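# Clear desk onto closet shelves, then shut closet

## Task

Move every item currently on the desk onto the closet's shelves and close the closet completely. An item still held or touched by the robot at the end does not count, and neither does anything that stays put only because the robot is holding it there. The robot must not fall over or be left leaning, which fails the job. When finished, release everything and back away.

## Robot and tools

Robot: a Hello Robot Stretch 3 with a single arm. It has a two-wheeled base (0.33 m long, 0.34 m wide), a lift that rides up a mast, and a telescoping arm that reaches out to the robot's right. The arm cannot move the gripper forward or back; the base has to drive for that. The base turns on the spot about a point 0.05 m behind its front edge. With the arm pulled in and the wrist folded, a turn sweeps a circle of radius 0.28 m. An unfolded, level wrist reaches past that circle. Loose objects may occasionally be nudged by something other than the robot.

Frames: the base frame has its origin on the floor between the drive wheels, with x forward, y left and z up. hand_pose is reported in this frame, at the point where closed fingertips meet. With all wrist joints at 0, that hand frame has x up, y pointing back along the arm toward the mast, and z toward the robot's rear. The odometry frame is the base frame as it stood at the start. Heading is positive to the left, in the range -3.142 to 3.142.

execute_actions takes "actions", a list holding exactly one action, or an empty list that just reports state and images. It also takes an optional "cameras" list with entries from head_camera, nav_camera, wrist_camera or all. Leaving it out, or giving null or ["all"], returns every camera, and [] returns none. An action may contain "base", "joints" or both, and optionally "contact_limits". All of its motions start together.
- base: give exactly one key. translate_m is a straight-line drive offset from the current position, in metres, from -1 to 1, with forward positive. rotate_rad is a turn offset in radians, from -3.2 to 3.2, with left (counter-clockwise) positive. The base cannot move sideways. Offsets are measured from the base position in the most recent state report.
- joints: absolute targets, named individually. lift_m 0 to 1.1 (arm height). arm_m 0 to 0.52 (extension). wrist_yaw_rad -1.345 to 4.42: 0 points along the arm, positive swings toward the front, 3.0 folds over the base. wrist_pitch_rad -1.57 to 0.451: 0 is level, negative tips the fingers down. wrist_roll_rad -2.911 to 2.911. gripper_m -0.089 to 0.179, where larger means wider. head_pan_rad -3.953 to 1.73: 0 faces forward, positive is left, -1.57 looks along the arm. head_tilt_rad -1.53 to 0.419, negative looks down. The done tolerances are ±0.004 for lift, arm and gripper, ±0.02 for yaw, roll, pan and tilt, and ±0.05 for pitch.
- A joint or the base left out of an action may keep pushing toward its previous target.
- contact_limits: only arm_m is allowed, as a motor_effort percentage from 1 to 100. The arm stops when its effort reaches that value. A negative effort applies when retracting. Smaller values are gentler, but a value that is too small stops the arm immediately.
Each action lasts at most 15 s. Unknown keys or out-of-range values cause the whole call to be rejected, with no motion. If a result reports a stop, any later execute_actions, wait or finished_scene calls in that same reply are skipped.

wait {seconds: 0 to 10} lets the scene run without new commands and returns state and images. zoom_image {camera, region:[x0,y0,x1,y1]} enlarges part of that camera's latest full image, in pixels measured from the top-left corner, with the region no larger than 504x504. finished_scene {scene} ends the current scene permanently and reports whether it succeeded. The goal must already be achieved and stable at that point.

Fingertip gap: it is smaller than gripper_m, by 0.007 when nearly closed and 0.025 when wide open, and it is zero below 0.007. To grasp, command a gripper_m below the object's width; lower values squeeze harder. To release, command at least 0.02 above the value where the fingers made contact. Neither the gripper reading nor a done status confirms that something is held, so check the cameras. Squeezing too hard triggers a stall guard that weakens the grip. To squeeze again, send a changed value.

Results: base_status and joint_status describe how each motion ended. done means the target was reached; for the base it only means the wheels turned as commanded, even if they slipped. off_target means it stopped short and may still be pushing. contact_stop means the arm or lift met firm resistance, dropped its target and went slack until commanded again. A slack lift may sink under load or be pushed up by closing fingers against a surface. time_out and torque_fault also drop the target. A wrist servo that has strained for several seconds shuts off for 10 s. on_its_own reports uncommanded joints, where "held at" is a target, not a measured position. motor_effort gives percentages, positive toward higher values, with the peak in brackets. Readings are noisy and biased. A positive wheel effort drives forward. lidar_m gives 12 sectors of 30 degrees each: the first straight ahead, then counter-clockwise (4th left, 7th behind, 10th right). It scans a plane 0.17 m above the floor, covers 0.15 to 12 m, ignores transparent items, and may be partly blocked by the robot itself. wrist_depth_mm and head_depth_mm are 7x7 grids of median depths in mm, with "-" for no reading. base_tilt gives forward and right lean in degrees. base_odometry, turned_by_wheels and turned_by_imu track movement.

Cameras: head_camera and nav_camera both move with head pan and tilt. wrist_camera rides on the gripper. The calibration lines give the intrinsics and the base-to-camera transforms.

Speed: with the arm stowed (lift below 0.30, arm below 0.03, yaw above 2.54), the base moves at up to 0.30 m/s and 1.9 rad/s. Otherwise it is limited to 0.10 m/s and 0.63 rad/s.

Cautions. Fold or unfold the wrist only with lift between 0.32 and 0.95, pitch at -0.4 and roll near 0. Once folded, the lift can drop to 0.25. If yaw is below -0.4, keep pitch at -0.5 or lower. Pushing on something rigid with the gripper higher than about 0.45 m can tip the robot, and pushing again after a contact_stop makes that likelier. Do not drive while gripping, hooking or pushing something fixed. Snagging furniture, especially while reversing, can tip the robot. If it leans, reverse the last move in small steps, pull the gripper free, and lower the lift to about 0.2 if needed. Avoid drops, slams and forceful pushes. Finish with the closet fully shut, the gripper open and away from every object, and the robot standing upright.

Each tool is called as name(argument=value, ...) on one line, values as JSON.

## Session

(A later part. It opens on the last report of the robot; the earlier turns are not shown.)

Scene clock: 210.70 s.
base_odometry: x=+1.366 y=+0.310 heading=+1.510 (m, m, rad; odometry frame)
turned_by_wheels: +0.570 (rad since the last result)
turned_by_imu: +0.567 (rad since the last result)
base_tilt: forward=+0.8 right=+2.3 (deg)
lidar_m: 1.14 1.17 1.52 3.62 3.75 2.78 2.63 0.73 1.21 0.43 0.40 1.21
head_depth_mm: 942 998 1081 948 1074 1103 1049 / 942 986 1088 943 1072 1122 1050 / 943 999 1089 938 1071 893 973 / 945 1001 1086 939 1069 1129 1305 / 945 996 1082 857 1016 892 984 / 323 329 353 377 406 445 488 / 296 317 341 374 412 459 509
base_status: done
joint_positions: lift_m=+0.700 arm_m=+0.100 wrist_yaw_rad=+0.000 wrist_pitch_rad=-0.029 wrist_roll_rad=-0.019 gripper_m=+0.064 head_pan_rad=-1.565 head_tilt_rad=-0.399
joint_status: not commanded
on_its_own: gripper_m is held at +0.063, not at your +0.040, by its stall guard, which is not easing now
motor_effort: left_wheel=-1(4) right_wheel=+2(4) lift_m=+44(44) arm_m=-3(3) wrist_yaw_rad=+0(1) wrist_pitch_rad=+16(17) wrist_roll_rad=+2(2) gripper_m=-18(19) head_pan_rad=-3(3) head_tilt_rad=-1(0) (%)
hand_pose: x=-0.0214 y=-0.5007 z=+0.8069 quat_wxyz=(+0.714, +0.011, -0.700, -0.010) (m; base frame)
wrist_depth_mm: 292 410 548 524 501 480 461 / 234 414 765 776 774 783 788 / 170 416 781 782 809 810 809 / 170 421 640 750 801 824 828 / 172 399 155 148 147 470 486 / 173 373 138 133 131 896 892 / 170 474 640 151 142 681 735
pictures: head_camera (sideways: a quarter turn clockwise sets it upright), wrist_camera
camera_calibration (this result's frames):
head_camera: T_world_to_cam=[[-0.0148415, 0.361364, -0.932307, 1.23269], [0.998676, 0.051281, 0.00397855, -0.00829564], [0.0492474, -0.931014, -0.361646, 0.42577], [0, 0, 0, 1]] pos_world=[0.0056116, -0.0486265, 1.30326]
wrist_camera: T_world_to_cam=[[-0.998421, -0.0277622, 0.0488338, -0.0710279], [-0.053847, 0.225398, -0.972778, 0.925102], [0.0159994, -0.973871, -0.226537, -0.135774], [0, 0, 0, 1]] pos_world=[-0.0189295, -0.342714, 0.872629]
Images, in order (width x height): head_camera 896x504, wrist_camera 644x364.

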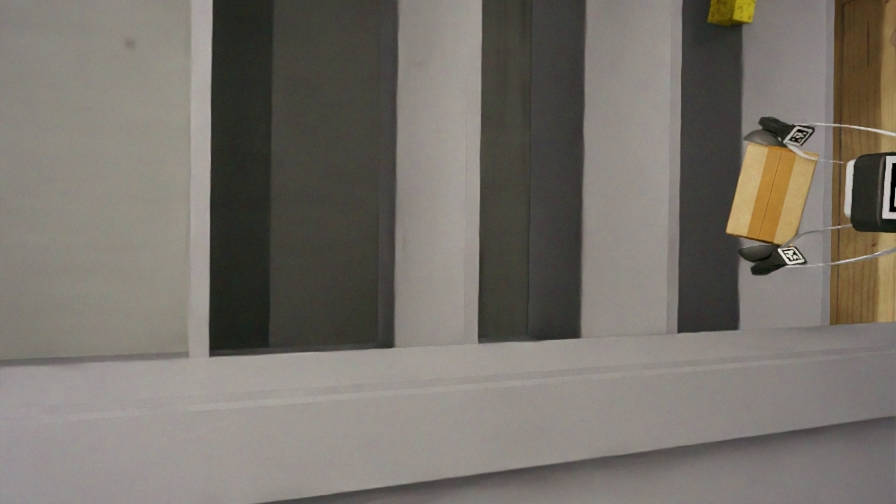

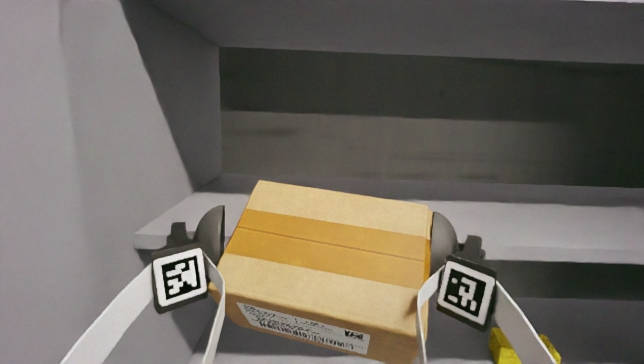

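execute_actions(actions=[{"base":{"translate_m":-0.08},"joints":{"arm_m":0.52}}], cameras=[])

execute_actions(actions=[{"joints":{"lift_m":0.6}}], cameras=[])

Scene clock: 215.07 s.
base_odometry: x=+1.361 y=+0.230 heading=+1.510 (m, m, rad; odometry frame)
turned_by_wheels: +0.000 (rad since the last result)
turned_by_imu: +0.000 (rad since the last result)
base_tilt: forward=+0.8 right=+2.3 (deg)
lidar_m: 1.22 1.25 1.63 3.64 3.74 2.70 2.55 0.67 0.69 1.14 0.43 0.55
head_depth_mm: 944 993 1088 947 1073 1086 1053 / 946 991 1091 943 1127 1163 1274 / 949 1007 1091 938 1238 1160 1271 / 948 1005 1093 937 1044 1126 1279 / 951 1006 1098 933 1067 1122 1275 / 933 989 1041 886 973 892 978 / 697 641 445 449 452 467 505
base_status: done
joint_positions: lift_m=+0.700 arm_m=+0.520 wrist_yaw_rad=+0.000 wrist_pitch_rad=-0.029 wrist_roll_rad=-0.019 gripper_m=+0.064 head_pan_rad=-1.565 head_tilt_rad=-0.399
joint_status: all done
on_its_own: gripper_m is held at +0.063, not at your +0.040, by its stall guard, which is not easing now
motor_effort: left_wheel=-1(6) right_wheel=+3(4) lift_m=+44(43) arm_m=+2(5) wrist_yaw_rad=+1(1) wrist_pitch_rad=+17(17) wrist_roll_rad=+2(2) gripper_m=-18(17) head_pan_rad=-3(3) head_tilt_rad=-1(0) (%)
hand_pose: x=-0.0214 y=-0.9201 z=+0.8069 quat_wxyz=(+0.714, +0.011, -0.700, -0.010) (m; base frame)
wrist_depth_mm: 357 356 360 362 362 362 367 / 369 369 370 372 373 374 376 / 379 381 384 385 387 388 391 / 394 396 395 393 400 405 403 / 390 402 155 148 147 413 414 / 291 310 139 133 131 324 327 / 233 231 224 151 141 245 251
pictures: none
No camera images: the call's "cameras" was empty. Leave "cameras" out to get every camera's image.

Scene clock: 217.10 s.
base_odometry: x=+1.361 y=+0.230 heading=+1.510 (m, m, rad; odometry frame)
turned_by_wheels: +0.000 (rad since the last result)
turned_by_imu: -0.001 (rad since the last result)
base_tilt: forward=+0.8 right=+2.3 (deg)
lidar_m: 1.22 1.25 1.63 3.65 3.72 2.70 2.55 0.67 0.69 1.15 0.43 0.55
head_depth_mm: 945 1001 1089 944 1078 1085 1047 / 949 995 1088 941 1133 1081 1278 / 946 1007 1086 938 1184 1118 1269 / 954 1006 1091 940 1073 1119 1269 / 951 1007 1094 937 1067 1122 1280 / 938 990 1048 889 974 894 983 / 695 643 447 451 454 468 506
base_status: not commanded
joint_positions: lift_m=+0.642 arm_m=+0.520 wrist_yaw_rad=+0.000 wrist_pitch_rad=+0.023 wrist_roll_rad=-0.016 gripper_m=+0.064 head_pan_rad=-1.565 head_tilt_rad=-0.399
joint_status: lift_m contact_stop (moved -0.057 of -0.100)
on_its_own: gripper_m is held at +0.063, not at your +0.040, by its stall guard, which is not easing now; lift_m is slack since a contact_stop, until your next command for it (your +0.600 is given up)
motor_effort: left_wheel=+1(4) right_wheel=+1(3) lift_m=+34(35) arm_m=+1(2) wrist_yaw_rad=+0(0) wrist_pitch_rad=-13(41) wrist_roll_rad=+0(3) gripper_m=-17(17) head_pan_rad=-3(3) head_tilt_rad=+0(0) (%)
hand_pose: x=-0.0213 y=-0.9215 z=+0.7628 quat_wxyz=(+0.713, -0.008, -0.701, +0.008) (m; base frame)
wrist_depth_mm: 365 364 366 368 371 372 375 / 369 374 375 375 380 381 380 / 383 383 382 386 388 390 393 / 390 392 392 393 396 399 404 / 319 328 156 149 148 376 384 / 220 230 139 132 130 248 251 / 177 170 165 149 139 181 186
pictures: none
No camera images: the call's "cameras" was empty. Leave "cameras" out to get every camera's image.

execute_actions(actions=[{"joints":{"gripper_m":0.17}}], cameras=[])

execute_actions(actions=[{"joints":{"lift_m":0.68,"arm_m":0.0}}], cameras=["wrist_camera"])

execute_actions(actions=[{"joints":{"wrist_pitch_rad":-0.4,"wrist_yaw_rad":2.9,"gripper_m":0.05}}], cameras=[])

execute_actions(actions=[{"base":{"rotate_rad":2.25},"joints":{"lift_m":0.28}}], cameras=[])

execute_actions(actions=[{"base":{"translate_m":1.0}}], cameras=[])

execute_actions(actions=[{"base":{"translate_m":1.0}}], cameras=[])

execute_actions(actions=[{"base":{"translate_m":1.0}}], cameras=[])

execute_actions(actions=[{"base":{"rotate_rad":0.85},"joints":{"head_tilt_rad":-0.7}}], cameras=["head_camera"])

Scene clock: 218.90 s.
base_odometry: x=+1.361 y=+0.230 heading=+1.510 (m, m, rad; odometry frame)
turned_by_wheels: +0.000 (rad since the last result)
turned_by_imu: +0.000 (rad since the last result)
base_tilt: forward=+0.9 right=+2.4 (deg)
lidar_m: 1.23 1.25 1.64 3.64 3.73 2.71 2.56 0.67 0.69 1.14 0.43 0.55
head_depth_mm: 948 1003 1089 945 1072 1080 1053 / 945 995 1087 940 1130 1080 1273 / 949 1007 1092 937 1195 1125 1275 / 950 1007 1098 938 1070 1123 1268 / 952 1006 1096 936 1069 1122 1269 / 939 988 1054 892 976 889 979 / 696 640 448 451 454 468 506
base_status: not commanded
joint_positions: lift_m=+0.643 arm_m=+0.520 wrist_yaw_rad=+0.000 wrist_pitch_rad=+0.022 wrist_roll_rad=-0.016 gripper_m=+0.170 head_pan_rad=-1.565 head_tilt_rad=-0.399
joint_status: all done
on_its_own: lift_m is slack since a contact_stop, until your next command for it (your +0.600 is given up)
motor_effort: left_wheel=+0(0) right_wheel=+1(1) lift_m=+35(35) arm_m=+1(1) wrist_yaw_rad=+0(0) wrist_pitch_rad=-12(13) wrist_roll_rad=+0(0) gripper_m=+0(85) head_pan_rad=-3(3) head_tilt_rad=+0(0) (%)
hand_pose: x=-0.0213 y=-0.9215 z=+0.7628 quat_wxyz=(+0.713, -0.007, -0.701, +0.007) (m; base frame)
wrist_depth_mm: 362 364 366 369 369 370 373 / 371 376 374 375 378 379 382 / 381 382 383 385 388 390 390 / 390 391 393 397 397 400 404 / 319 354 330 187 357 407 387 / - 211 157 148 148 242 252 / 164 171 159 152 148 174 186
pictures: none
No camera images: the call's "cameras" was empty. Leave "cameras" out to get every camera's image.

Scene clock: 223.87 s.
base_odometry: x=+1.361 y=+0.230 heading=+1.510 (m, m, rad; odometry frame)
turned_by_wheels: +0.000 (rad since the last result)
turned_by_imu: +0.000 (rad since the last result)
base_tilt: forward=+0.8 right=+2.3 (deg)
lidar_m: 1.22 1.25 1.63 3.63 3.71 2.71 2.55 0.67 0.69 1.15 0.43 0.54
head_depth_mm: 944 1004 1091 946 1075 1086 1272 / 945 994 1089 939 1078 1117 1277 / 947 1006 1091 940 1017 1122 1272 / 947 1007 1094 938 1071 1122 1274 / 950 1011 1091 938 1072 1119 1046 / 937 991 1046 890 972 890 978 / 696 642 447 451 454 468 505
base_status: not commanded
joint_positions: lift_m=+0.680 arm_m=+0.002 wrist_yaw_rad=+0.000 wrist_pitch_rad=-0.017 wrist_roll_rad=-0.016 gripper_m=+0.170 head_pan_rad=-1.565 head_tilt_rad=-0.399
joint_status: all done
joint sent to its limit — the command would take arm_m past its lower limit, so that joint was sent only as far as its limit.
motor_effort: left_wheel=+0(0) right_wheel=+1(1) lift_m=+44(46) arm_m=-2(1) wrist_yaw_rad=+0(0) wrist_pitch_rad=+10(11) wrist_roll_rad=+0(0) gripper_m=+0(0) head_pan_rad=-3(3) head_tilt_rad=-1(0) (%)
hand_pose: x=-0.0213 y=-0.4031 z=+0.7898 quat_wxyz=(+0.713, +0.007, -0.701, -0.006) (m; base frame)
wrist_depth_mm: 259 514 585 568 542 528 510 / 261 559 862 891 888 884 885 / 261 559 899 905 909 910 912 / 263 527 677 667 751 788 833 / 265 613 944 975 976 957 972 / - 681 875 891 910 917 954 / 270 575 671 685 703 678 730
pictures: wrist_camera
camera_calibration (this result's frames):
wrist_camera: T_world_to_cam=[[-0.998561, -0.0272815, 0.0461737, -0.0651597], [-0.0509559, 0.214103, -0.975481, 0.884187], [0.0167267, -0.97643, -0.215185, -0.0546052], [0, 0, 0, 1]] pos_world=[-0.019098, -0.244403, 0.853766]
Images, in order (width x height): wrist_camera 644x364.

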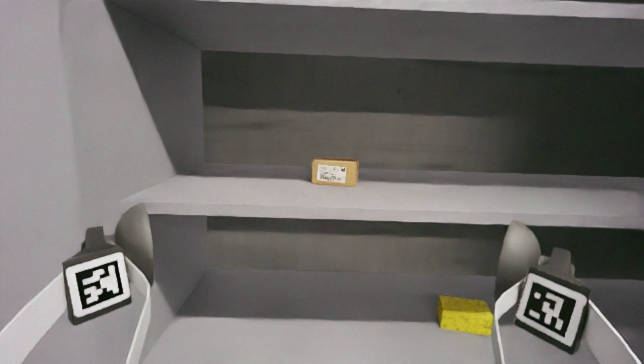

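Scene clock: 226.30 s.
base_odometry: x=+1.361 y=+0.230 heading=+1.510 (m, m, rad; odometry frame)
turned_by_wheels: +0.000 (rad since the last result)
turned_by_imu: +0.000 (rad since the last result)
base_tilt: forward=+0.8 right=+2.4 (deg)
lidar_m: 1.22 1.25 1.63 3.63 3.73 2.70 2.56 0.67 0.69 1.15 0.43 0.54
head_depth_mm: 943 1003 1091 943 1077 1081 1273 / 952 995 1090 942 1079 1121 1272 / 949 1008 1091 941 1021 1118 1276 / 953 1004 1098 941 1074 1118 1272 / 954 1010 1097 934 1067 1117 1267 / 936 990 1050 892 976 888 985 / 695 642 448 451 453 468 506
base_status: not commanded
joint_positions: lift_m=+0.680 arm_m=+0.002 wrist_yaw_rad=+2.897 wrist_pitch_rad=-0.413 wrist_roll_rad=-0.016 gripper_m=+0.050 head_pan_rad=-1.565 head_tilt_rad=-0.399
joint_status: all done
motor_effort: left_wheel=+0(0) right_wheel=+1(0) lift_m=+43(44) arm_m=-2(2) wrist_yaw_rad=+2(1) wrist_pitch_rad=+8(8) wrist_roll_rad=+0(0) gripper_m=-2(81) head_pan_rad=-3(3) head_tilt_rad=-1(1) (%)
hand_pose: x=+0.0331 y=+0.0710 z=+0.6934 quat_wxyz=(+0.228, +0.699, +0.062, +0.675) (m; base frame)
wrist_depth_mm: - - - - - - - / - - - - - - - / - - - - - - - / - - - - - - - / - - - - - - - / - 995 - - - - - / 850 849 879 863 867 869 890
pictures: none
No camera images: the call's "cameras" was empty. Leave "cameras" out to get every camera's image.

Scene clock: 231.10 s.
base_odometry: x=+1.361 y=+0.230 heading=-2.524 (m, m, rad; odometry frame)
turned_by_wheels: +2.250 (rad since the last result)
turned_by_imu: +2.237 (rad since the last result)
base_tilt: forward=+0.9 right=+2.3 (deg)
lidar_m: 3.31 2.60 1.24 0.67 1.16 0.47 0.43 1.24 1.22 1.31 1.92 3.33
head_depth_mm: 1069 1127 1191 1258 1348 1438 1390 / 1147 1215 1285 1374 1465 1582 1386 / 1241 1324 1404 1496 1622 1681 1395 / 1342 1429 1536 1657 1809 1746 1394 / 1463 1567 1713 1848 2012 1747 1387 / 1611 1742 1903 2094 2237 1746 1393 / 1785 1966 2179 2433 2352 1733 1378
base_status: done
joint_positions: lift_m=+0.280 arm_m=+0.002 wrist_yaw_rad=+2.898 wrist_pitch_rad=-0.415 wrist_roll_rad=-0.016 gripper_m=+0.050 head_pan_rad=-1.565 head_tilt_rad=-0.399
joint_status: all done
motor_effort: left_wheel=-1(7) right_wheel=+2(7) lift_m=+25(35) arm_m=-3(2) wrist_yaw_rad=+2(2) wrist_pitch_rad=+9(9) wrist_roll_rad=+0(0) gripper_m=+0(0) head_pan_rad=-3(3) head_tilt_rad=+0(1) (%)
hand_pose: x=+0.0330 y=+0.0708 z=+0.2937 quat_wxyz=(+0.229, +0.699, +0.063, +0.675) (m; base frame)
wrist_depth_mm: - - 720 - - - - / 961 - 793 - - - - / 921 - 852 934 976 999 993 / 721 - 724 737 738 745 750 / 582 - 615 592 632 613 608 / 497 500 - 519 - 515 517 / - - - 440 439 444 440
pictures: none
No camera images: the call's "cameras" was empty. Leave "cameras" out to get every camera's image.

Scene clock: 236.03 s.
base_odometry: x=+0.546 y=-0.349 heading=-2.524 (m, m, rad; odometry frame)
turned_by_wheels: +0.000 (rad since the last result)
turned_by_imu: -0.001 (rad since the last result)
base_tilt: forward=+0.9 right=+2.2 (deg)
lidar_m: 2.55 2.00 1.97 2.11 1.27 1.24 1.43 1.83 1.80 1.92 2.84 2.39
head_depth_mm: 1584 1674 1781 1892 2010 1755 1385 / 1701 1799 1919 2049 2150 1747 1387 / 1848 1966 2089 2234 2286 1754 1383 / 1982 2125 2291 2497 2376 1752 1391 / 2194 2337 2546 2772 2362 1746 1388 / 2404 2641 2840 3051 2351 1753 1382 / 2643 2887 3050 3187 2336 1744 1388
base_status: done
joint_positions: lift_m=+0.280 arm_m=+0.002 wrist_yaw_rad=+2.898 wrist_pitch_rad=-0.415 wrist_roll_rad=-0.016 gripper_m=+0.050 head_pan_rad=-1.565 head_tilt_rad=-0.399
joint_status: not commanded
motor_effort: left_wheel=-1(5) right_wheel=+1(7) lift_m=+26(26) arm_m=-3(2) wrist_yaw_rad=+1(2) wrist_pitch_rad=+9(9) wrist_roll_rad=+0(0) gripper_m=+0(0) head_pan_rad=-3(3) head_tilt_rad=-1(0) (%)
hand_pose: x=+0.0329 y=+0.0708 z=+0.2936 quat_wxyz=(+0.228, +0.699, +0.063, +0.675) (m; base frame)
wrist_depth_mm: - - - - - - - / - - - - - - - / 921 - 949 960 973 980 - / 713 - 726 736 763 751 753 / 588 - 627 598 631 616 614 / 498 494 - 525 - 517 517 / - - - 441 435 448 447
pictures: none
No camera images: the call's "cameras" was empty. Leave "cameras" out to get every camera's image.

Scene clock: 240.97 s.
base_odometry: x=-0.269 y=-0.928 heading=-2.524 (m, m, rad; odometry frame)
turned_by_wheels: +0.000 (rad since the last result)
turned_by_imu: -0.001 (rad since the last result)
base_tilt: forward=+0.7 right=+2.3 (deg)
lidar_m: 1.83 1.40 1.37 1.49 2.09 2.04 2.43 2.42 2.39 2.55 2.03 1.55
head_depth_mm: 2120 2222 2384 2503 2388 1760 1387 / 2279 2406 2576 2709 2362 1739 1387 / 2460 2583 2779 2971 2343 1741 1390 / 2605 2789 2975 3127 2362 1742 1392 / 2358 2506 2678 2909 2341 1748 1387 / 2119 2273 2394 2545 2355 1745 1384 / 1956 2057 2170 2296 2268 1737 1380
base_status: done
joint_positions: lift_m=+0.280 arm_m=+0.002 wrist_yaw_rad=+2.898 wrist_pitch_rad=-0.415 wrist_roll_rad=-0.016 gripper_m=+0.050 head_pan_rad=-1.565 head_tilt_rad=-0.399
joint_status: not commanded
motor_effort: left_wheel=-1(8) right_wheel=+2(7) lift_m=+26(26) arm_m=-2(3) wrist_yaw_rad=+2(3) wrist_pitch_rad=+9(9) wrist_roll_rad=+0(0) gripper_m=+0(1) head_pan_rad=-4(3) head_tilt_rad=+0(0) (%)
hand_pose: x=+0.0329 y=+0.0708 z=+0.2936 quat_wxyz=(+0.228, +0.699, +0.063, +0.675) (m; base frame)
wrist_depth_mm: - - - - - - - / - - - - - - - / 921 - 944 967 969 986 990 / 724 - 729 737 741 760 760 / 586 - 619 599 634 606 618 / 495 499 - 522 - 515 516 / - - - 440 439 445 444
pictures: none
No camera images: the call's "cameras" was empty. Leave "cameras" out to get every camera's image.

Scene clock: 245.90 s.
base_odometry: x=-1.084 y=-1.507 heading=-2.524 (m, m, rad; odometry frame)
turned_by_wheels: +0.000 (rad since the last result)
turned_by_imu: -0.001 (rad since the last result)
base_tilt: forward=+0.8 right=+2.3 (deg)
lidar_m: 0.87 0.83 0.79 0.85 1.28 2.88 3.08 3.02 2.96 1.02 1.19 1.17
head_depth_mm: 2438 2674 2915 3106 2352 1742 1390 / 2059 2235 2475 2779 2375 1758 1386 / 1751 1918 2083 2290 1059 1576 1389 / 1549 1650 1792 1937 1059 809 1344 / 1378 1463 1565 1641 1051 783 1271 / 1241 1314 1395 1437 1044 779 619 / 1131 1192 1254 1315 1045 779 618
base_status: done
joint_positions: lift_m=+0.280 arm_m=+0.002 wrist_yaw_rad=+2.898 wrist_pitch_rad=-0.415 wrist_roll_rad=-0.016 gripper_m=+0.050 head_pan_rad=-1.565 head_tilt_rad=-0.399
joint_status: not commanded
motor_effort: left_wheel=-1(8) right_wheel=+1(8) lift_m=+26(26) arm_m=-2(2) wrist_yaw_rad=+1(2) wrist_pitch_rad=+9(9) wrist_roll_rad=+0(0) gripper_m=+0(0) head_pan_rad=-3(3) head_tilt_rad=+0(0) (%)
hand_pose: x=+0.0329 y=+0.0708 z=+0.2936 quat_wxyz=(+0.228, +0.699, +0.063, +0.675) (m; base frame)
wrist_depth_mm: - - 961 855 749 691 637 / - - - 932 817 733 684 / 923 - 947 950 875 784 720 / 709 - 728 730 738 748 735 / 596 - 612 599 628 607 615 / 497 501 - 522 - 516 516 / - - - 438 439 445 441
pictures: none
No camera images: the call's "cameras" was empty. Leave "cameras" out to get every camera's image.

Scene clock: 247.77 s.
base_odometry: x=-1.084 y=-1.507 heading=-1.674 (m, m, rad; odometry frame)
turned_by_wheels: +0.850 (rad since the last result)
turned_by_imu: +0.843 (rad since the last result)
base_tilt: forward=+0.9 right=+2.4 (deg)
lidar_m: 0.79 0.81 1.03 2.28 2.93 3.20 2.96 1.88 1.02 1.17 0.86 0.88
head_depth_mm: 973 1092 1187 922 731 1273 1162 / 970 1092 1194 916 732 1279 1166 / 965 1084 1191 925 734 1276 1167 / 962 1082 1187 929 735 655 1169 / 965 1080 1188 931 736 656 1171 / 957 1078 1178 930 734 657 1174 / 952 1067 1176 933 737 659 1171
base_status: done
joint_positions: lift_m=+0.280 arm_m=+0.002 wrist_yaw_rad=+2.898 wrist_pitch_rad=-0.415 wrist_roll_rad=-0.016 gripper_m=+0.050 head_pan_rad=-1.565 head_tilt_rad=-0.692
joint_status: all done
motor_effort: left_wheel=-2(8) right_wheel=+4(8) lift_m=+26(26) arm_m=-3(2) wrist_yaw_rad=+1(2) wrist_pitch_rad=+9(9) wrist_roll_rad=+0(0) gripper_m=+1(1) head_pan_rad=-3(3) head_tilt_rad=-4(28) (%)
hand_pose: x=+0.0329 y=+0.0708 z=+0.2936 quat_wxyz=(+0.228, +0.699, +0.063, +0.675) (m; base frame)
wrist_depth_mm: - - - - - 967 746 / - - - - - 963 745 / 924 - 946 954 981 932 756 / 715 - 738 737 752 756 722 / 587 - 621 600 626 607 611 / 499 500 - 523 - 513 518 / - - - 437 442 444 448
pictures: head_camera (sideways: a quarter turn clockwise sets it upright)
camera_calibration (this result's frames):
head_camera: T_world_to_cam=[[-0.0164125, 0.614954, -0.788392, 1.04501], [0.998695, 0.0482216, 0.0168228, -0.0250136], [0.0483628, -0.787087, -0.614943, 0.755352], [0, 0, 0, 1]] pos_world=[0.00560121, -0.0468987, 1.2888]
Images, in order (width x height): head_camera 896x504.

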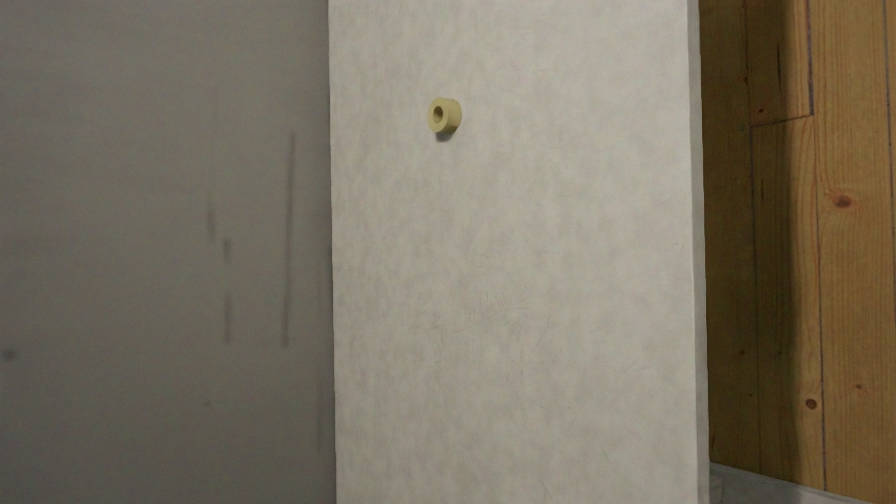

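execute_actions(actions=[{"base":{"translate_m":-0.13},"joints":{"lift_m":0.75,"wrist_yaw_rad":0.0,"wrist_pitch_rad":-0.4,"gripper_m":0.12}}], cameras=[])

execute_actions(actions=[{"joints":{"wrist_pitch_rad":0.0,"arm_m":0.25,"lift_m":0.645}}], cameras=["wrist_camera"])

Scene clock: 253.03 s.
base_odometry: x=-1.071 y=-1.378 heading=-1.674 (m, m, rad; odometry frame)
turned_by_wheels: +0.000 (rad since the last result)
turned_by_imu: -0.001 (rad since the last result)
base_tilt: forward=+0.8 right=+2.2 (deg)
lidar_m: 0.92 0.94 1.18 2.64 2.91 3.04 2.83 1.90 0.94 1.19 0.95 0.96
head_depth_mm: 983 1106 1197 924 732 1276 1216 / 979 1106 1194 922 732 1272 1214 / 975 1099 1192 922 731 655 - / 977 1097 1202 930 734 1275 1172 / 976 1095 1200 933 736 1277 1173 / 966 1089 1196 929 736 1284 1172 / 968 1088 1192 933 736 1282 1171
base_status: done
joint_positions: lift_m=+0.750 arm_m=+0.002 wrist_yaw_rad=+0.002 wrist_pitch_rad=-0.415 wrist_roll_rad=-0.016 gripper_m=+0.120 head_pan_rad=-1.565 head_tilt_rad=-0.692
joint_status: all done
motor_effort: left_wheel=-1(9) right_wheel=+1(4) lift_m=+43(48) arm_m=-3(2) wrist_yaw_rad=-2(4) wrist_pitch_rad=+9(8) wrist_roll_rad=+0(0) gripper_m=+1(82) head_pan_rad=-3(3) head_tilt_rad=-5(5) (%)
hand_pose: x=-0.0210 y=-0.3720 z=+0.7629 quat_wxyz=(+0.698, +0.148, -0.686, -0.144) (m; base frame)
wrist_depth_mm: 819 830 831 853 867 852 887 / 499 513 523 508 540 548 557 / 362 366 368 374 380 382 390 / 280 282 286 289 291 295 297 / 230 239 232 235 237 240 241 / 218 - 223 226 - 228 - / 872 913 935 946 941 916 961
pictures: none
No camera images: the call's "cameras" was empty. Leave "cameras" out to get every camera's image.

Scene clock: 256.20 s.
base_odometry: x=-1.071 y=-1.378 heading=-1.674 (m, m, rad; odometry frame)
turned_by_wheels: +0.000 (rad since the last result)
turned_by_imu: -0.054 (rad since the last result)
base_tilt: forward=+0.9 right=+2.3 (deg)
lidar_m: 0.93 0.94 1.15 2.34 2.90 3.12 2.82 2.05 0.94 1.19 1.20 0.96
head_depth_mm: 1004 1131 1221 920 730 1302 1191 / 993 1123 1215 923 777 1303 1166 / 985 1111 1199 927 - 1306 1165 / 980 1106 1198 920 733 1284 1172 / 968 1091 1191 926 733 1276 1169 / 964 1078 1190 925 732 1276 1172 / 951 1072 1179 931 736 657 1169
base_status: not commanded
joint_positions: lift_m=+0.653 arm_m=+0.250 wrist_yaw_rad=+0.001 wrist_pitch_rad=+0.003 wrist_roll_rad=-0.018 gripper_m=+0.120 head_pan_rad=-1.566 head_tilt_rad=-0.695
joint_status: lift_m contact_stop (moved -0.097 of -0.105); the others done
on_its_own: lift_m is slack since a contact_stop, until your next command for it (your +0.645 is given up)
motor_effort: left_wheel=+1(18) right_wheel=+0(8) lift_m=+35(36) arm_m=+2(15) wrist_yaw_rad=-1(22) wrist_pitch_rad=-2(77) wrist_roll_rad=+1(9) gripper_m=+0(1) head_pan_rad=-3(3) head_tilt_rad=-3(5) (%)
hand_pose: x=-0.0212 y=-0.6510 z=+0.7683 quat_wxyz=(+0.714, +0.000, -0.701, +0.001) (m; base frame)
wrist_depth_mm: 618 635 644 671 698 720 736 / 630 652 666 694 712 733 765 / 651 661 692 711 738 757 783 / 518 542 574 605 638 686 790 / 301 333 283 326 336 353 360 / 212 - 219 224 227 253 240 / 171 165 168 170 173 168 180
pictures: wrist_camera
camera_calibration (this result's frames):
wrist_camera: T_world_to_cam=[[-0.998485, -0.0268643, 0.0480148, -0.0719352], [-0.0523305, 0.194234, -0.979558, 0.906467], [0.016989, -0.980587, -0.195346, -0.319201], [0, 0, 0, 1]] pos_world=[-0.0189675, -0.491004, 0.829037]
Images, in order (width x height): wrist_camera 644x364.

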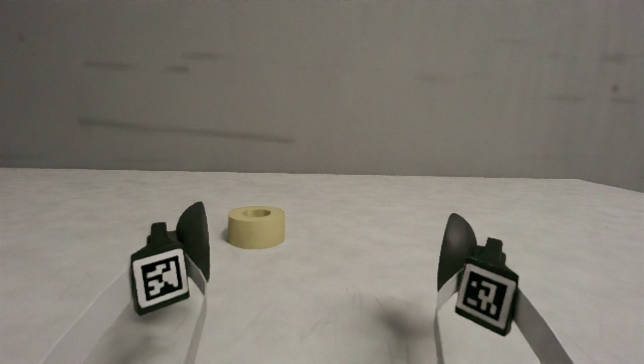

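execute_actions(actions=[{"base":{"translate_m":0.055},"joints":{"lift_m":0.66}}], cameras=[])

execute_actions(actions=[{"joints":{"arm_m":0.39}}], cameras=["wrist_camera"])

Scene clock: 257.90 s.
base_odometry: x=-1.077 y=-1.433 heading=-1.674 (m, m, rad; odometry frame)
turned_by_wheels: +0.000 (rad since the last result)
turned_by_imu: +0.000 (rad since the last result)
base_tilt: forward=+0.9 right=+2.4 (deg)
lidar_m: 0.87 0.89 1.09 2.21 2.87 3.18 2.87 2.03 0.97 1.18 0.95 0.92
head_depth_mm: 996 1127 1214 918 730 1300 - / 991 1114 1201 924 776 1326 1163 / 979 1105 1194 922 - 1308 1164 / 970 1090 1188 924 733 1274 1168 / 966 1082 1186 927 733 1278 1166 / 956 1076 1169 924 735 656 1169 / 950 1062 1159 930 734 656 1162
base_status: done
joint_positions: lift_m=+0.660 arm_m=+0.250 wrist_yaw_rad=+0.001 wrist_pitch_rad=-0.016 wrist_roll_rad=-0.018 gripper_m=+0.120 head_pan_rad=-1.566 head_tilt_rad=-0.695
joint_status: all done
motor_effort: left_wheel=+1(5) right_wheel=-1(5) lift_m=+44(42) arm_m=+2(2) wrist_yaw_rad=+0(1) wrist_pitch_rad=+10(10) wrist_roll_rad=+1(1) gripper_m=+0(0) head_pan_rad=-3(2) head_tilt_rad=-3(3) (%)
hand_pose: x=-0.0212 y=-0.6505 z=+0.7702 quat_wxyz=(+0.714, +0.006, -0.701, -0.006) (m; base frame)
wrist_depth_mm: 605 622 644 663 672 688 722 / 622 637 655 687 694 726 745 / 647 660 682 704 723 754 777 / 490 507 536 557 594 627 659 / 296 325 311 286 329 342 350 / 211 - 218 224 226 250 237 / 171 166 169 172 175 169 181
pictures: none
No camera images: the call's "cameras" was empty. Leave "cameras" out to get every camera's image.

Scene clock: 260.20 s.
base_odometry: x=-1.077 y=-1.433 heading=-1.674 (m, m, rad; odometry frame)
turned_by_wheels: +0.000 (rad since the last result)
turned_by_imu: +0.000 (rad since the last result)
base_tilt: forward=+0.8 right=+2.3 (deg)
lidar_m: 0.87 0.89 1.09 2.20 2.87 3.18 2.87 2.03 0.97 1.18 0.95 0.92
head_depth_mm: 996 1128 1215 918 730 1306 - / 987 1112 1202 956 - 1283 1165 / 979 1107 1191 994 690 1275 1170 / 971 1093 1194 924 733 1280 1169 / 967 1082 1183 928 732 1280 1169 / 956 1071 1177 923 734 656 1164 / 950 1062 1162 928 735 657 1167
base_status: not commanded
joint_positions: lift_m=+0.660 arm_m=+0.390 wrist_yaw_rad=+0.001 wrist_pitch_rad=-0.017 wrist_roll_rad=-0.018 gripper_m=+0.120 head_pan_rad=-1.566 head_tilt_rad=-0.695
joint_status: all done
motor_effort: left_wheel=+1(1) right_wheel=+0(0) lift_m=+44(44) arm_m=+2(2) wrist_yaw_rad=-1(1) wrist_pitch_rad=+10(10) wrist_roll_rad=+1(1) gripper_m=-1(0) head_pan_rad=-3(3) head_tilt_rad=-3(3) (%)
hand_pose: x=-0.0212 y=-0.7905 z=+0.7700 quat_wxyz=(+0.714, +0.007, -0.701, -0.006) (m; base frame)
wrist_depth_mm: 482 497 513 526 541 555 577 / 500 513 524 545 563 582 594 / 515 531 547 558 580 592 616 / 480 504 526 569 587 611 629 / 294 322 309 315 325 344 348 / 210 - 210 181 225 248 237 / 170 165 160 145 173 168 180
pictures: wrist_camera
camera_calibration (this result's frames):
wrist_camera: T_world_to_cam=[[-0.998488, -0.0277412, 0.0474594, -0.0760444], [-0.0523012, 0.213539, -0.975534, 0.947319], [0.016928, -0.976541, -0.214667, -0.437633], [0, 0, 0, 1]] pos_world=[-0.0189753, -0.631765, 0.833805]
Images, in order (width x height): wrist_camera 644x364.

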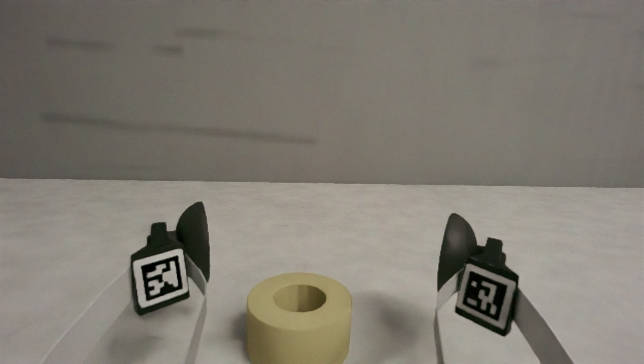

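execute_actions(actions=[{"joints":{"gripper_m":0.0}}], cameras=[])

execute_actions(actions=[{"joints":{"lift_m":0.72,"arm_m":0.0}}], cameras=["wrist_camera"])

Scene clock: 261.97 s.
base_odometry: x=-1.077 y=-1.433 heading=-1.674 (m, m, rad; odometry frame)
turned_by_wheels: +0.000 (rad since the last result)
turned_by_imu: +0.000 (rad since the last result)
base_tilt: forward=+0.9 right=+2.4 (deg)
lidar_m: 0.87 0.89 1.09 2.21 2.87 3.18 2.88 2.04 0.97 1.18 0.95 0.92
head_depth_mm: 999 1130 1215 918 731 1302 - / 986 1115 1201 960 - 1274 1164 / 981 1105 1189 999 691 1275 1166 / 972 1095 1183 926 731 1280 1166 / 964 1082 1186 926 734 1278 1173 / 955 1069 1178 929 736 655 1174 / 944 1063 1168 931 736 656 1168
base_status: not commanded
joint_positions: lift_m=+0.660 arm_m=+0.390 wrist_yaw_rad=+0.001 wrist_pitch_rad=-0.017 wrist_roll_rad=-0.018 gripper_m=+0.000 head_pan_rad=-1.566 head_tilt_rad=-0.695
joint_status: all done
motor_effort: left_wheel=+1(1) right_wheel=+0(0) lift_m=+44(43) arm_m=+2(2) wrist_yaw_rad=+0(1) wrist_pitch_rad=+10(10) wrist_roll_rad=+1(1) gripper_m=-2(79) head_pan_rad=-3(3) head_tilt_rad=-3(3) (%)
hand_pose: x=-0.0212 y=-0.7905 z=+0.7700 quat_wxyz=(+0.714, +0.007, -0.701, -0.006) (m; base frame)
wrist_depth_mm: 486 497 516 525 540 559 578 / 500 511 522 542 561 580 596 / 515 530 545 559 575 594 620 / 481 502 528 567 590 608 630 / 292 300 309 - 329 336 347 / 210 213 216 - 228 231 236 / 164 165 154 145 173 176 179
pictures: none
No camera images: the call's "cameras" was empty. Leave "cameras" out to get every camera's image.

Scene clock: 266.03 s.
base_odometry: x=-1.077 y=-1.433 heading=-1.674 (m, m, rad; odometry frame)
turned_by_wheels: +0.000 (rad since the last result)
turned_by_imu: +0.000 (rad since the last result)
base_tilt: forward=+0.9 right=+2.4 (deg)
lidar_m: 0.88 0.89 1.09 2.20 2.87 3.18 2.88 2.03 0.97 1.18 0.95 0.92
head_depth_mm: 997 1123 1209 920 730 1295 1192 / 986 1114 1201 920 734 1278 1208 / 982 1104 1194 917 755 638 - / 971 1090 1196 926 731 1282 1171 / 960 1081 1189 927 734 1282 1164 / 956 1070 1172 926 737 657 1171 / 949 1062 1158 928 735 656 1167
base_status: not commanded
joint_positions: lift_m=+0.720 arm_m=+0.002 wrist_yaw_rad=+0.001 wrist_pitch_rad=-0.018 wrist_roll_rad=-0.018 gripper_m=+0.000 head_pan_rad=-1.566 head_tilt_rad=-0.695
joint_status: all done
joint sent to its limit — the command would take arm_m past its lower limit, so that joint was sent only as far as its limit.
motor_effort: left_wheel=+1(1) right_wheel=+0(0) lift_m=+43(44) arm_m=-2(8) wrist_yaw_rad=+0(0) wrist_pitch_rad=+10(10) wrist_roll_rad=+1(1) gripper_m=-3(2) head_pan_rad=-2(3) head_tilt_rad=-2(3) (%)
hand_pose: x=-0.0212 y=-0.4031 z=+0.8297 quat_wxyz=(+0.714, +0.007, -0.701, -0.006) (m; base frame)
wrist_depth_mm: 820 849 878 884 928 951 974 / 847 871 893 928 943 989 992 / 868 893 923 953 978 - - / 748 783 821 871 922 976 - / 454 462 479 - 511 522 538 / 324 330 338 - 353 359 367 / 253 256 261 264 268 271 276
pictures: wrist_camera
camera_calibration (this result's frames):
wrist_camera: T_world_to_cam=[[-0.998488, -0.0277752, 0.0474363, -0.0681313], [-0.0523005, 0.214383, -0.975349, 0.923107], [0.016921, -0.976355, -0.215511, -0.0457097], [0, 0, 0, 1]] pos_world=[-0.0189759, -0.244419, 0.893732]
Images, in order (width x height): wrist_camera 644x364.

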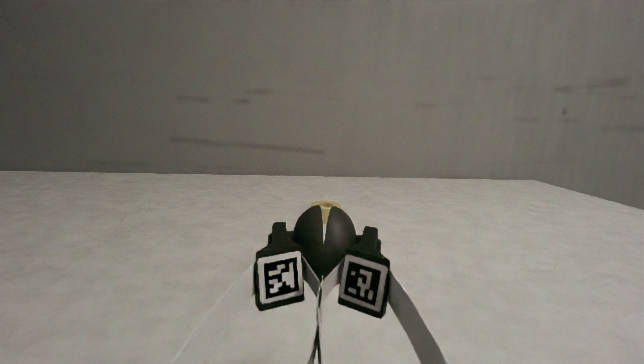

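execute_actions(actions=[{"joints":{"gripper_m":0.12,"wrist_pitch_rad":-0.5,"lift_m":0.8,"arm_m":0.43}}], cameras=[])

execute_actions(actions=[{"joints":{"lift_m":0.7}}], cameras=["wrist_camera"])

Scene clock: 270.47 s.
base_odometry: x=-1.077 y=-1.433 heading=-1.674 (m, m, rad; odometry frame)
turned_by_wheels: +0.000 (rad since the last result)
turned_by_imu: +0.000 (rad since the last result)
base_tilt: forward=+0.8 right=+2.4 (deg)
lidar_m: 0.88 0.89 1.09 2.21 2.87 3.20 2.88 2.03 0.97 1.18 0.95 0.92
head_depth_mm: 993 1122 1217 955 - - 1155 / 987 1117 1228 859 729 1272 1169 / 979 1097 1216 857 731 1277 1165 / 971 1093 1188 924 734 1276 1170 / 964 1082 1186 925 733 1278 1163 / 956 1074 1175 929 734 656 1168 / 947 1062 1165 929 734 657 1173
base_status: not commanded
joint_positions: lift_m=+0.800 arm_m=+0.430 wrist_yaw_rad=+0.001 wrist_pitch_rad=-0.513 wrist_roll_rad=-0.018 gripper_m=+0.120 head_pan_rad=-1.566 head_tilt_rad=-0.695
joint_status: all done
motor_effort: left_wheel=+1(1) right_wheel=+0(0) lift_m=+43(43) arm_m=+2(1) wrist_yaw_rad=-1(0) wrist_pitch_rad=+7(9) wrist_roll_rad=+1(1) gripper_m=+0(82) head_pan_rad=-2(3) head_tilt_rad=-4(3) (%)
hand_pose: x=-0.0214 y=-0.7861 z=+0.7916 quat_wxyz=(+0.690, +0.181, -0.677, -0.178) (m; base frame)
wrist_depth_mm: 450 463 474 488 498 514 532 / 481 487 498 499 505 509 511 / 373 377 383 385 388 390 394 / 306 310 309 314 315 316 319 / 259 268 263 264 266 268 270 / 225 - 227 214 229 237 232 / 203 199 200 184 202 198 205
pictures: none
No camera images: the call's "cameras" was empty. Leave "cameras" out to get every camera's image.

Scene clock: 272.37 s.
base_odometry: x=-1.077 y=-1.433 heading=-1.674 (m, m, rad; odometry frame)
turned_by_wheels: +0.000 (rad since the last result)
turned_by_imu: +0.000 (rad since the last result)
base_tilt: forward=+0.8 right=+2.4 (deg)
lidar_m: 0.88 0.89 1.09 2.20 2.87 3.17 2.88 2.04 0.97 1.18 0.95 0.92
head_depth_mm: 997 1120 1215 923 756 - - / 992 1119 1205 - 729 1273 1171 / 978 1104 1196 - 733 1284 1158 / 973 1097 1197 925 733 1276 1165 / 966 1082 1185 928 733 1278 1171 / 958 1078 1177 923 734 657 1174 / 947 1064 1166 929 736 657 1171
base_status: not commanded
joint_positions: lift_m=+0.738 arm_m=+0.430 wrist_yaw_rad=+0.001 wrist_pitch_rad=-0.477 wrist_roll_rad=-0.018 gripper_m=+0.120 head_pan_rad=-1.566 head_tilt_rad=-0.695
joint_status: lift_m contact_stop (moved -0.061 of -0.100)
on_its_own: lift_m is slack since a contact_stop, until your next command for it (your +0.700 is given up)
motor_effort: left_wheel=+1(1) right_wheel=+1(2) lift_m=+35(35) arm_m=+2(3) wrist_yaw_rad=-1(1) wrist_pitch_rad=-13(20) wrist_roll_rad=+1(1) gripper_m=-1(3) head_pan_rad=-2(2) head_tilt_rad=-3(2) (%)
hand_pose: x=-0.0213 y=-0.7912 z=+0.7380 quat_wxyz=(+0.693, +0.169, -0.681, -0.165) (m; base frame)
wrist_depth_mm: 451 459 469 486 494 505 525 / 383 386 392 396 403 410 411 / 288 290 295 297 301 302 305 / 231 234 235 237 238 241 242 / 194 201 197 169 198 207 202 / 166 172 163 144 170 174 172 / - 146 147 144 149 146 151
pictures: wrist_camera
camera_calibration (this result's frames):
wrist_camera: T_world_to_cam=[[-0.998487, -0.0456039, 0.0307138, -0.0764587], [-0.0524858, 0.624155, -0.779536, 1.09654], [0.0163797, -0.779968, -0.625604, 0.0135868], [0, 0, 0, 1]] pos_world=[-0.0190128, -0.677301, 0.86564]
Images, in order (width x height): wrist_camera 644x364.

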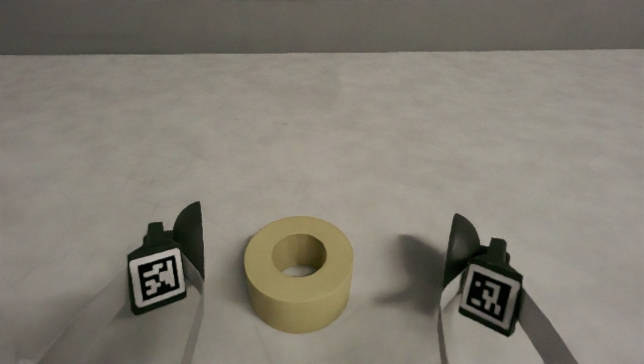

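execute_actions(actions=[{"joints":{"gripper_m":0.0}}], cameras=[])

execute_actions(actions=[{"joints":{"lift_m":0.8,"arm_m":0.0,"wrist_pitch_rad":-0.4}}], cameras=["wrist_camera"])

Scene clock: 274.17 s.
base_odometry: x=-1.077 y=-1.433 heading=-1.674 (m, m, rad; odometry frame)
turned_by_wheels: +0.000 (rad since the last result)
turned_by_imu: +0.000 (rad since the last result)
base_tilt: forward=+0.8 right=+2.4 (deg)
lidar_m: 0.88 0.89 1.09 2.20 2.86 3.19 2.88 2.04 0.97 1.18 0.95 0.92
head_depth_mm: 1001 1128 1216 921 752 - - / 990 1116 1201 - 731 1278 1160 / 978 1107 1190 - 731 1269 1166 / 973 1094 1193 923 731 1278 1161 / 961 1089 1190 927 734 1280 1167 / 955 1071 1178 931 736 656 1170 / 946 1060 1165 928 736 658 1174
base_status: not commanded
joint_positions: lift_m=+0.738 arm_m=+0.430 wrist_yaw_rad=+0.001 wrist_pitch_rad=-0.464 wrist_roll_rad=-0.018 gripper_m=+0.001 head_pan_rad=-1.566 head_tilt_rad=-0.695
joint_status: all done
on_its_own: lift_m is slack since a contact_stop, until your next command for it (your +0.700 is given up); wrist_pitch_rad is at rest, and its effort (-21) is outside its rest range (-20 to +32)
motor_effort: left_wheel=+1(1) right_wheel=+0(1) lift_m=+35(35) arm_m=+1(2) wrist_yaw_rad=+1(0) wrist_pitch_rad=-21(21) wrist_roll_rad=+1(1) gripper_m=-22(96) head_pan_rad=-3(3) head_tilt_rad=-3(2) (%)
hand_pose: x=-0.0214 y=-0.7931 z=+0.7408 quat_wxyz=(+0.694, +0.164, -0.682, -0.161) (m; base frame)
wrist_depth_mm: 447 460 467 480 492 506 520 / 392 400 404 411 418 423 429 / 294 297 301 305 306 312 314 / 235 237 240 241 244 246 249 / 196 198 205 164 209 203 205 / 169 169 161 141 163 173 174 / 147 148 148 142 150 151 152
pictures: none
No camera images: the call's "cameras" was empty. Leave "cameras" out to get every camera's image.

Scene clock: 278.50 s.
base_odometry: x=-1.077 y=-1.433 heading=-1.674 (m, m, rad; odometry frame)
turned_by_wheels: +0.000 (rad since the last result)
turned_by_imu: +0.000 (rad since the last result)
base_tilt: forward=+0.9 right=+2.3 (deg)
lidar_m: 0.88 0.89 1.09 2.21 2.87 3.15 2.88 2.04 0.97 1.18 0.95 0.92
head_depth_mm: 995 1122 1212 923 732 1303 - / 990 1113 1199 922 730 1302 - / 982 1106 1187 922 734 - - / 974 1097 1193 925 733 1289 1166 / 968 1079 1187 929 732 1275 1164 / 955 1072 1178 927 733 656 1174 / 948 1061 1159 931 737 656 1168
base_status: not commanded
joint_positions: lift_m=+0.800 arm_m=+0.002 wrist_yaw_rad=+0.001 wrist_pitch_rad=-0.423 wrist_roll_rad=-0.018 gripper_m=+0.007 head_pan_rad=-1.566 head_tilt_rad=-0.695
joint_status: all done
joint sent to its limit — the command would take arm_m past its lower limit, so that joint was sent only as far as its limit.
on_its_own: gripper_m is held at +0.006, not at your +0.000, by its stall guard, which is not easing now
motor_effort: left_wheel=+1(1) right_wheel=+0(1) lift_m=+44(43) arm_m=-2(10) wrist_yaw_rad=+0(0) wrist_pitch_rad=+13(19) wrist_roll_rad=+1(1) gripper_m=-19(24) head_pan_rad=-3(3) head_tilt_rad=-3(2) (%)
hand_pose: x=-0.0214 y=-0.3711 z=+0.8113 quat_wxyz=(+0.698, +0.150, -0.685, -0.147) (m; base frame)
wrist_depth_mm: 807 840 846 860 885 934 946 / 631 660 664 684 687 700 709 / 463 465 473 479 489 494 498 / 360 367 370 372 374 381 385 / 297 301 313 165 318 308 312 / 252 254 240 141 244 260 269 / 230 234 931 142 965 968 -
pictures: wrist_camera
camera_calibration (this result's frames):
wrist_camera: T_world_to_cam=[[-0.998492, -0.0438143, 0.033078, -0.0608144], [-0.0524076, 0.581298, -0.812001, 0.90188], [0.0163491, -0.81251, -0.582718, 0.340236], [0, 0, 0, 1]] pos_world=[-0.0190199, -0.250481, 0.932601]
Images, in order (width x height): wrist_camera 644x364.

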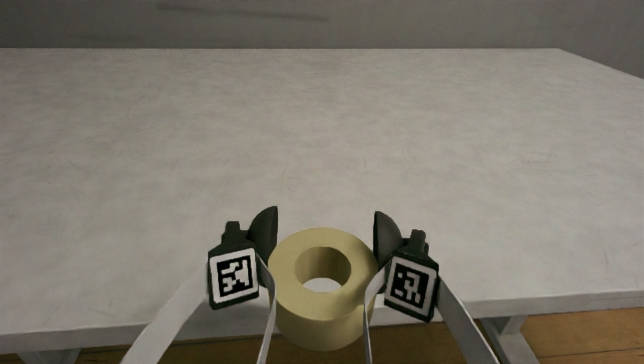

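execute_actions(actions=[{"joints":{"wrist_yaw_rad":2.9}}], cameras=[])

execute_actions(actions=[{"base":{"rotate_rad":2.35},"joints":{"lift_m":0.28,"head_tilt_rad":-0.4}}], cameras=[])

execute_actions(actions=[{"base":{"translate_m":1.0}}], cameras=[])

execute_actions(actions=[{"base":{"translate_m":1.0}}], cameras=[])

execute_actions(actions=[{"base":{"translate_m":0.95}}], cameras=[])

execute_actions(actions=[{"base":{"rotate_rad":0.89},"joints":{"lift_m":0.7}}], cameras=["head_camera"])

Scene clock: 281.10 s.
base_odometry: x=-1.077 y=-1.433 heading=-1.674 (m, m, rad; odometry frame)
turned_by_wheels: +0.000 (rad since the last result)
turned_by_imu: +0.000 (rad since the last result)
base_tilt: forward=+0.8 right=+2.2 (deg)
lidar_m: 0.87 0.89 1.09 2.20 2.86 3.20 2.88 2.04 0.97 1.18 0.95 0.92
head_depth_mm: 992 1126 1213 918 731 1301 - / 988 1114 1205 919 730 1278 - / 980 1104 1185 923 733 1275 - / 971 1092 1193 926 733 1280 - / 962 1086 1182 926 735 1283 1197 / 953 1074 1173 931 735 656 1174 / 948 1062 1161 927 735 656 1172
base_status: not commanded
joint_positions: lift_m=+0.800 arm_m=+0.002 wrist_yaw_rad=+2.897 wrist_pitch_rad=-0.423 wrist_roll_rad=-0.018 gripper_m=+0.007 head_pan_rad=-1.566 head_tilt_rad=-0.695
joint_status: all done
on_its_own: gripper_m is held at +0.006, not at your +0.000, by its stall guard, which is not easing now
motor_effort: left_wheel=+1(1) right_wheel=+0(0) lift_m=+44(45) arm_m=-3(2) wrist_yaw_rad=+3(0) wrist_pitch_rad=+13(13) wrist_roll_rad=+1(1) gripper_m=-19(18) head_pan_rad=-3(2) head_tilt_rad=-3(2) (%)
hand_pose: x=+0.0329 y=+0.0699 z=+0.8113 quat_wxyz=(+0.231, +0.698, +0.065, +0.675) (m; base frame)
wrist_depth_mm: - - - - - - 781 / - - - - - - 787 / - - - - - - 819 / - - - - - - 829 / - - - 165 - - 867 / - - - 141 - - 886 / 975 998 988 142 997 - 909
pictures: none
No camera images: the call's "cameras" was empty. Leave "cameras" out to get every camera's image.

Scene clock: 286.67 s.
base_odometry: x=-1.077 y=-1.433 heading=+0.676 (m, m, rad; odometry frame)
turned_by_wheels: +2.350 (rad since the last result)
turned_by_imu: +2.337 (rad since the last result)
base_tilt: forward=+0.7 right=+2.3 (deg)
lidar_m: 3.08 2.93 2.87 0.97 1.01 1.18 0.92 0.92 0.88 0.94 1.42 2.87
head_depth_mm: 761 802 851 904 964 1033 1109 / 815 867 923 978 1051 1143 1236 / 879 933 998 1070 1163 1269 1336 / 947 1019 1091 1182 1299 1421 1374 / 1067 1147 1245 1361 1493 1616 1370 / 1173 1278 1396 1535 1722 1732 1375 / 1312 1414 1567 1771 2013 1729 1364
base_status: done
joint_positions: lift_m=+0.280 arm_m=+0.002 wrist_yaw_rad=+2.898 wrist_pitch_rad=-0.422 wrist_roll_rad=-0.018 gripper_m=+0.007 head_pan_rad=-1.566 head_tilt_rad=-0.408
joint_status: all done
on_its_own: gripper_m is held at +0.006, not at your +0.000, by its stall guard, which is not easing now
motor_effort: left_wheel=-1(6) right_wheel=+2(5) lift_m=+25(40) arm_m=-2(3) wrist_yaw_rad=+3(2) wrist_pitch_rad=+13(13) wrist_roll_rad=+1(1) gripper_m=-19(19) head_pan_rad=-3(2) head_tilt_rad=+4(27) (%)
hand_pose: x=+0.0328 y=+0.0699 z=+0.2920 quat_wxyz=(+0.231, +0.698, +0.065, +0.675) (m; base frame)
wrist_depth_mm: - 902 - - - - - / 996 965 - - - - - / 903 - 908 940 949 954 978 / 716 - 717 732 737 740 747 / 585 563 610 165 624 602 604 / 491 500 - 141 474 508 513 / - - - 138 436 438 439
pictures: none
No camera images: the call's "cameras" was empty. Leave "cameras" out to get every camera's image.

Scene clock: 291.60 s.
base_odometry: x=-0.296 y=-0.807 heading=+0.676 (m, m, rad; odometry frame)
turned_by_wheels: +0.000 (rad since the last result)
turned_by_imu: -0.001 (rad since the last result)
base_tilt: forward=+0.8 right=+2.3 (deg)
lidar_m: 2.38 2.33 2.30 2.46 2.02 1.54 1.92 1.49 1.46 1.59 2.07 2.05
head_depth_mm: 1295 1365 1456 1537 1653 1686 1373 / 1394 1475 1577 1678 1799 1733 1374 / 1501 1605 1707 1835 1964 1729 1370 / 1625 1732 1853 2035 2143 1735 1380 / 1764 1922 2077 2284 2325 1737 1371 / 1973 2128 2350 2559 2319 1723 1374 / 2166 2389 2667 2894 2314 1731 1372
base_status: done
joint_positions: lift_m=+0.280 arm_m=+0.002 wrist_yaw_rad=+2.898 wrist_pitch_rad=-0.422 wrist_roll_rad=-0.018 gripper_m=+0.007 head_pan_rad=-1.566 head_tilt_rad=-0.408
joint_status: not commanded
on_its_own: gripper_m is held at +0.006, not at your +0.000, by its stall guard, which is not easing now
motor_effort: left_wheel=-2(6) right_wheel=+2(9) lift_m=+26(27) arm_m=-2(2) wrist_yaw_rad=+2(2) wrist_pitch_rad=+13(13) wrist_roll_rad=+1(1) gripper_m=-20(20) head_pan_rad=-3(2) head_tilt_rad=+5(4) (%)
hand_pose: x=+0.0327 y=+0.0699 z=+0.2920 quat_wxyz=(+0.231, +0.698, +0.065, +0.675) (m; base frame)
wrist_depth_mm: - - - - - - - / - - - - - - - / 905 - 926 927 972 961 991 / 709 - 732 728 732 744 752 / 586 579 609 164 627 607 608 / 495 498 - 141 474 511 514 / - - - 138 435 444 441
pictures: none
No camera images: the call's "cameras" was empty. Leave "cameras" out to get every camera's image.

Scene clock: 296.53 s.
base_odometry: x=+0.484 y=-0.182 heading=+0.676 (m, m, rad; odometry frame)
turned_by_wheels: +0.000 (rad since the last result)
turned_by_imu: -0.001 (rad since the last result)
base_tilt: forward=+0.8 right=+2.3 (deg)
lidar_m: 1.38 1.74 1.71 1.84 2.71 2.41 2.67 2.09 2.07 1.59 1.26 1.24
head_depth_mm: 1819 1925 2040 2177 2231 1733 1378 / 1956 2087 2219 2365 2318 1740 1374 / 2104 2262 2399 2582 2325 1742 1377 / 2304 2445 2640 2815 2313 1727 1370 / 2321 2474 2637 2854 2211 1733 1377 / 1292 1371 1455 1566 1669 1699 1375 / 1204 1266 1333 1411 1503 1577 1372
base_status: done
joint_positions: lift_m=+0.280 arm_m=+0.002 wrist_yaw_rad=+2.898 wrist_pitch_rad=-0.422 wrist_roll_rad=-0.018 gripper_m=+0.007 head_pan_rad=-1.566 head_tilt_rad=-0.408
joint_status: not commanded
on_its_own: gripper_m is held at +0.006, not at your +0.000, by its stall guard, which is not easing now
motor_effort: left_wheel=-1(6) right_wheel=+3(7) lift_m=+26(26) arm_m=-2(2) wrist_yaw_rad=+1(2) wrist_pitch_rad=+13(13) wrist_roll_rad=+1(1) gripper_m=-19(20) head_pan_rad=-2(2) head_tilt_rad=+4(5) (%)
hand_pose: x=+0.0327 y=+0.0699 z=+0.2920 quat_wxyz=(+0.231, +0.698, +0.066, +0.675) (m; base frame)
wrist_depth_mm: - - - - - - - / - - - - - - - / 902 - 926 935 956 974 - / 700 - 719 732 739 741 759 / 576 566 612 165 622 605 606 / 489 506 - 141 475 508 515 / - - - 138 437 440 444
pictures: none
No camera images: the call's "cameras" was empty. Leave "cameras" out to get every camera's image.

Scene clock: 301.40 s.
base_odometry: x=+1.225 y=+0.412 heading=+0.675 (m, m, rad; odometry frame)
turned_by_wheels: +0.000 (rad since the last result)
turned_by_imu: -0.001 (rad since the last result)
base_tilt: forward=+0.8 right=+2.4 (deg)
lidar_m: 0.48 1.18 1.16 1.24 1.83 3.29 3.40 2.66 1.34 0.75 1.20 0.45
head_depth_mm: 918 1025 1166 1342 1555 1678 1378 / 768 845 936 1053 1189 1388 1380 / 664 721 783 863 960 1086 1245 / 622 668 725 794 867 962 1088 / 1395 1469 1494 1582 1445 1603 1374 / 1254 1309 1379 1390 1233 1284 1373 / 1138 1192 1239 1310 1100 1155 1331
base_status: done
joint_positions: lift_m=+0.280 arm_m=+0.002 wrist_yaw_rad=+2.898 wrist_pitch_rad=-0.422 wrist_roll_rad=-0.018 gripper_m=+0.007 head_pan_rad=-1.566 head_tilt_rad=-0.408
joint_status: not commanded
on_its_own: gripper_m is held at +0.006, not at your +0.000, by its stall guard, which is not easing now
motor_effort: left_wheel=-1(6) right_wheel=+2(8) lift_m=+26(26) arm_m=-2(2) wrist_yaw_rad=+1(1) wrist_pitch_rad=+13(13) wrist_roll_rad=+1(1) gripper_m=-20(19) head_pan_rad=-3(2) head_tilt_rad=+5(5) (%)
hand_pose: x=+0.0327 y=+0.0699 z=+0.2920 quat_wxyz=(+0.231, +0.698, +0.066, +0.675) (m; base frame)
wrist_depth_mm: - - - - - 983 901 / - - - - - - 962 / 904 - 922 935 953 960 977 / 709 - 718 718 734 745 756 / 580 577 613 165 617 606 610 / 494 496 - 141 475 509 515 / - - - 138 438 442 439
pictures: none
No camera images: the call's "cameras" was empty. Leave "cameras" out to get every camera's image.

Scene clock: 306.07 s.
base_odometry: x=+1.225 y=+0.412 heading=+1.565 (m, m, rad; odometry frame)
turned_by_wheels: +0.890 (rad since the last result)
turned_by_imu: +0.884 (rad since the last result)
base_tilt: forward=+0.8 right=+2.3 (deg)
lidar_m: 1.16 1.19 1.55 3.60 3.69 2.77 2.61 0.74 1.25 0.51 0.45 1.23
head_depth_mm: 979 1038 1123 1007 1056 1131 1300 / 980 1044 1120 1001 1059 1151 1301 / 982 1043 1113 1000 1035 1147 1299 / 984 1044 1125 994 1053 1148 1302 / 984 1045 1116 994 1002 1105 1040 / 396 401 406 433 466 509 559 / 334 359 386 424 468 522 579
base_status: done
joint_positions: lift_m=+0.700 arm_m=+0.002 wrist_yaw_rad=+2.898 wrist_pitch_rad=-0.422 wrist_roll_rad=-0.018 gripper_m=+0.007 head_pan_rad=-1.566 head_tilt_rad=-0.408
joint_status: all done
on_its_own: gripper_m is held at +0.006, not at your +0.000, by its stall guard, which is not easing now
motor_effort: left_wheel=-1(7) right_wheel=+2(7) lift_m=+44(45) arm_m=-2(2) wrist_yaw_rad=+1(1) wrist_pitch_rad=+13(13) wrist_roll_rad=+1(1) gripper_m=-20(21) head_pan_rad=-2(3) head_tilt_rad=+4(5) (%)
hand_pose: x=+0.0327 y=+0.0700 z=+0.7114 quat_wxyz=(+0.231, +0.698, +0.065, +0.675) (m; base frame)
wrist_depth_mm: - - - - - - - / - - - - - - - / - - - - - - - / - - - - - - - / - - - 165 - - - / - - - 141 972 - - / 874 885 888 142 889 892 906
pictures: head_camera (sideways: a quarter turn clockwise sets it upright)
camera_calibration (this result's frames):
head_camera: T_world_to_cam=[[-0.0144642, 0.369716, -0.929032, 1.22841], [0.998735, 0.0500851, 0.0043824, -0.00882171], [0.0481509, -0.927794, -0.369973, 0.436613], [0, 0, 0, 1]] pos_world=[0.00555525, -0.0486362, 1.30281]
Images, in order (width x height): head_camera 896x504.

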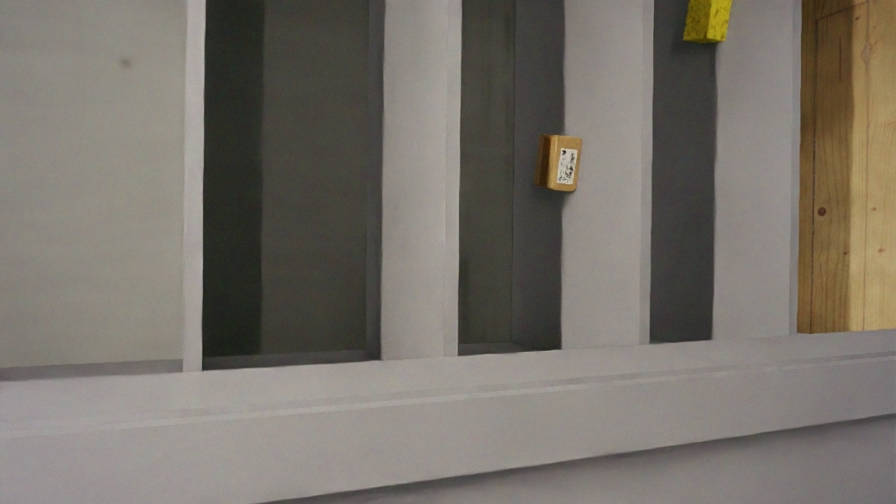

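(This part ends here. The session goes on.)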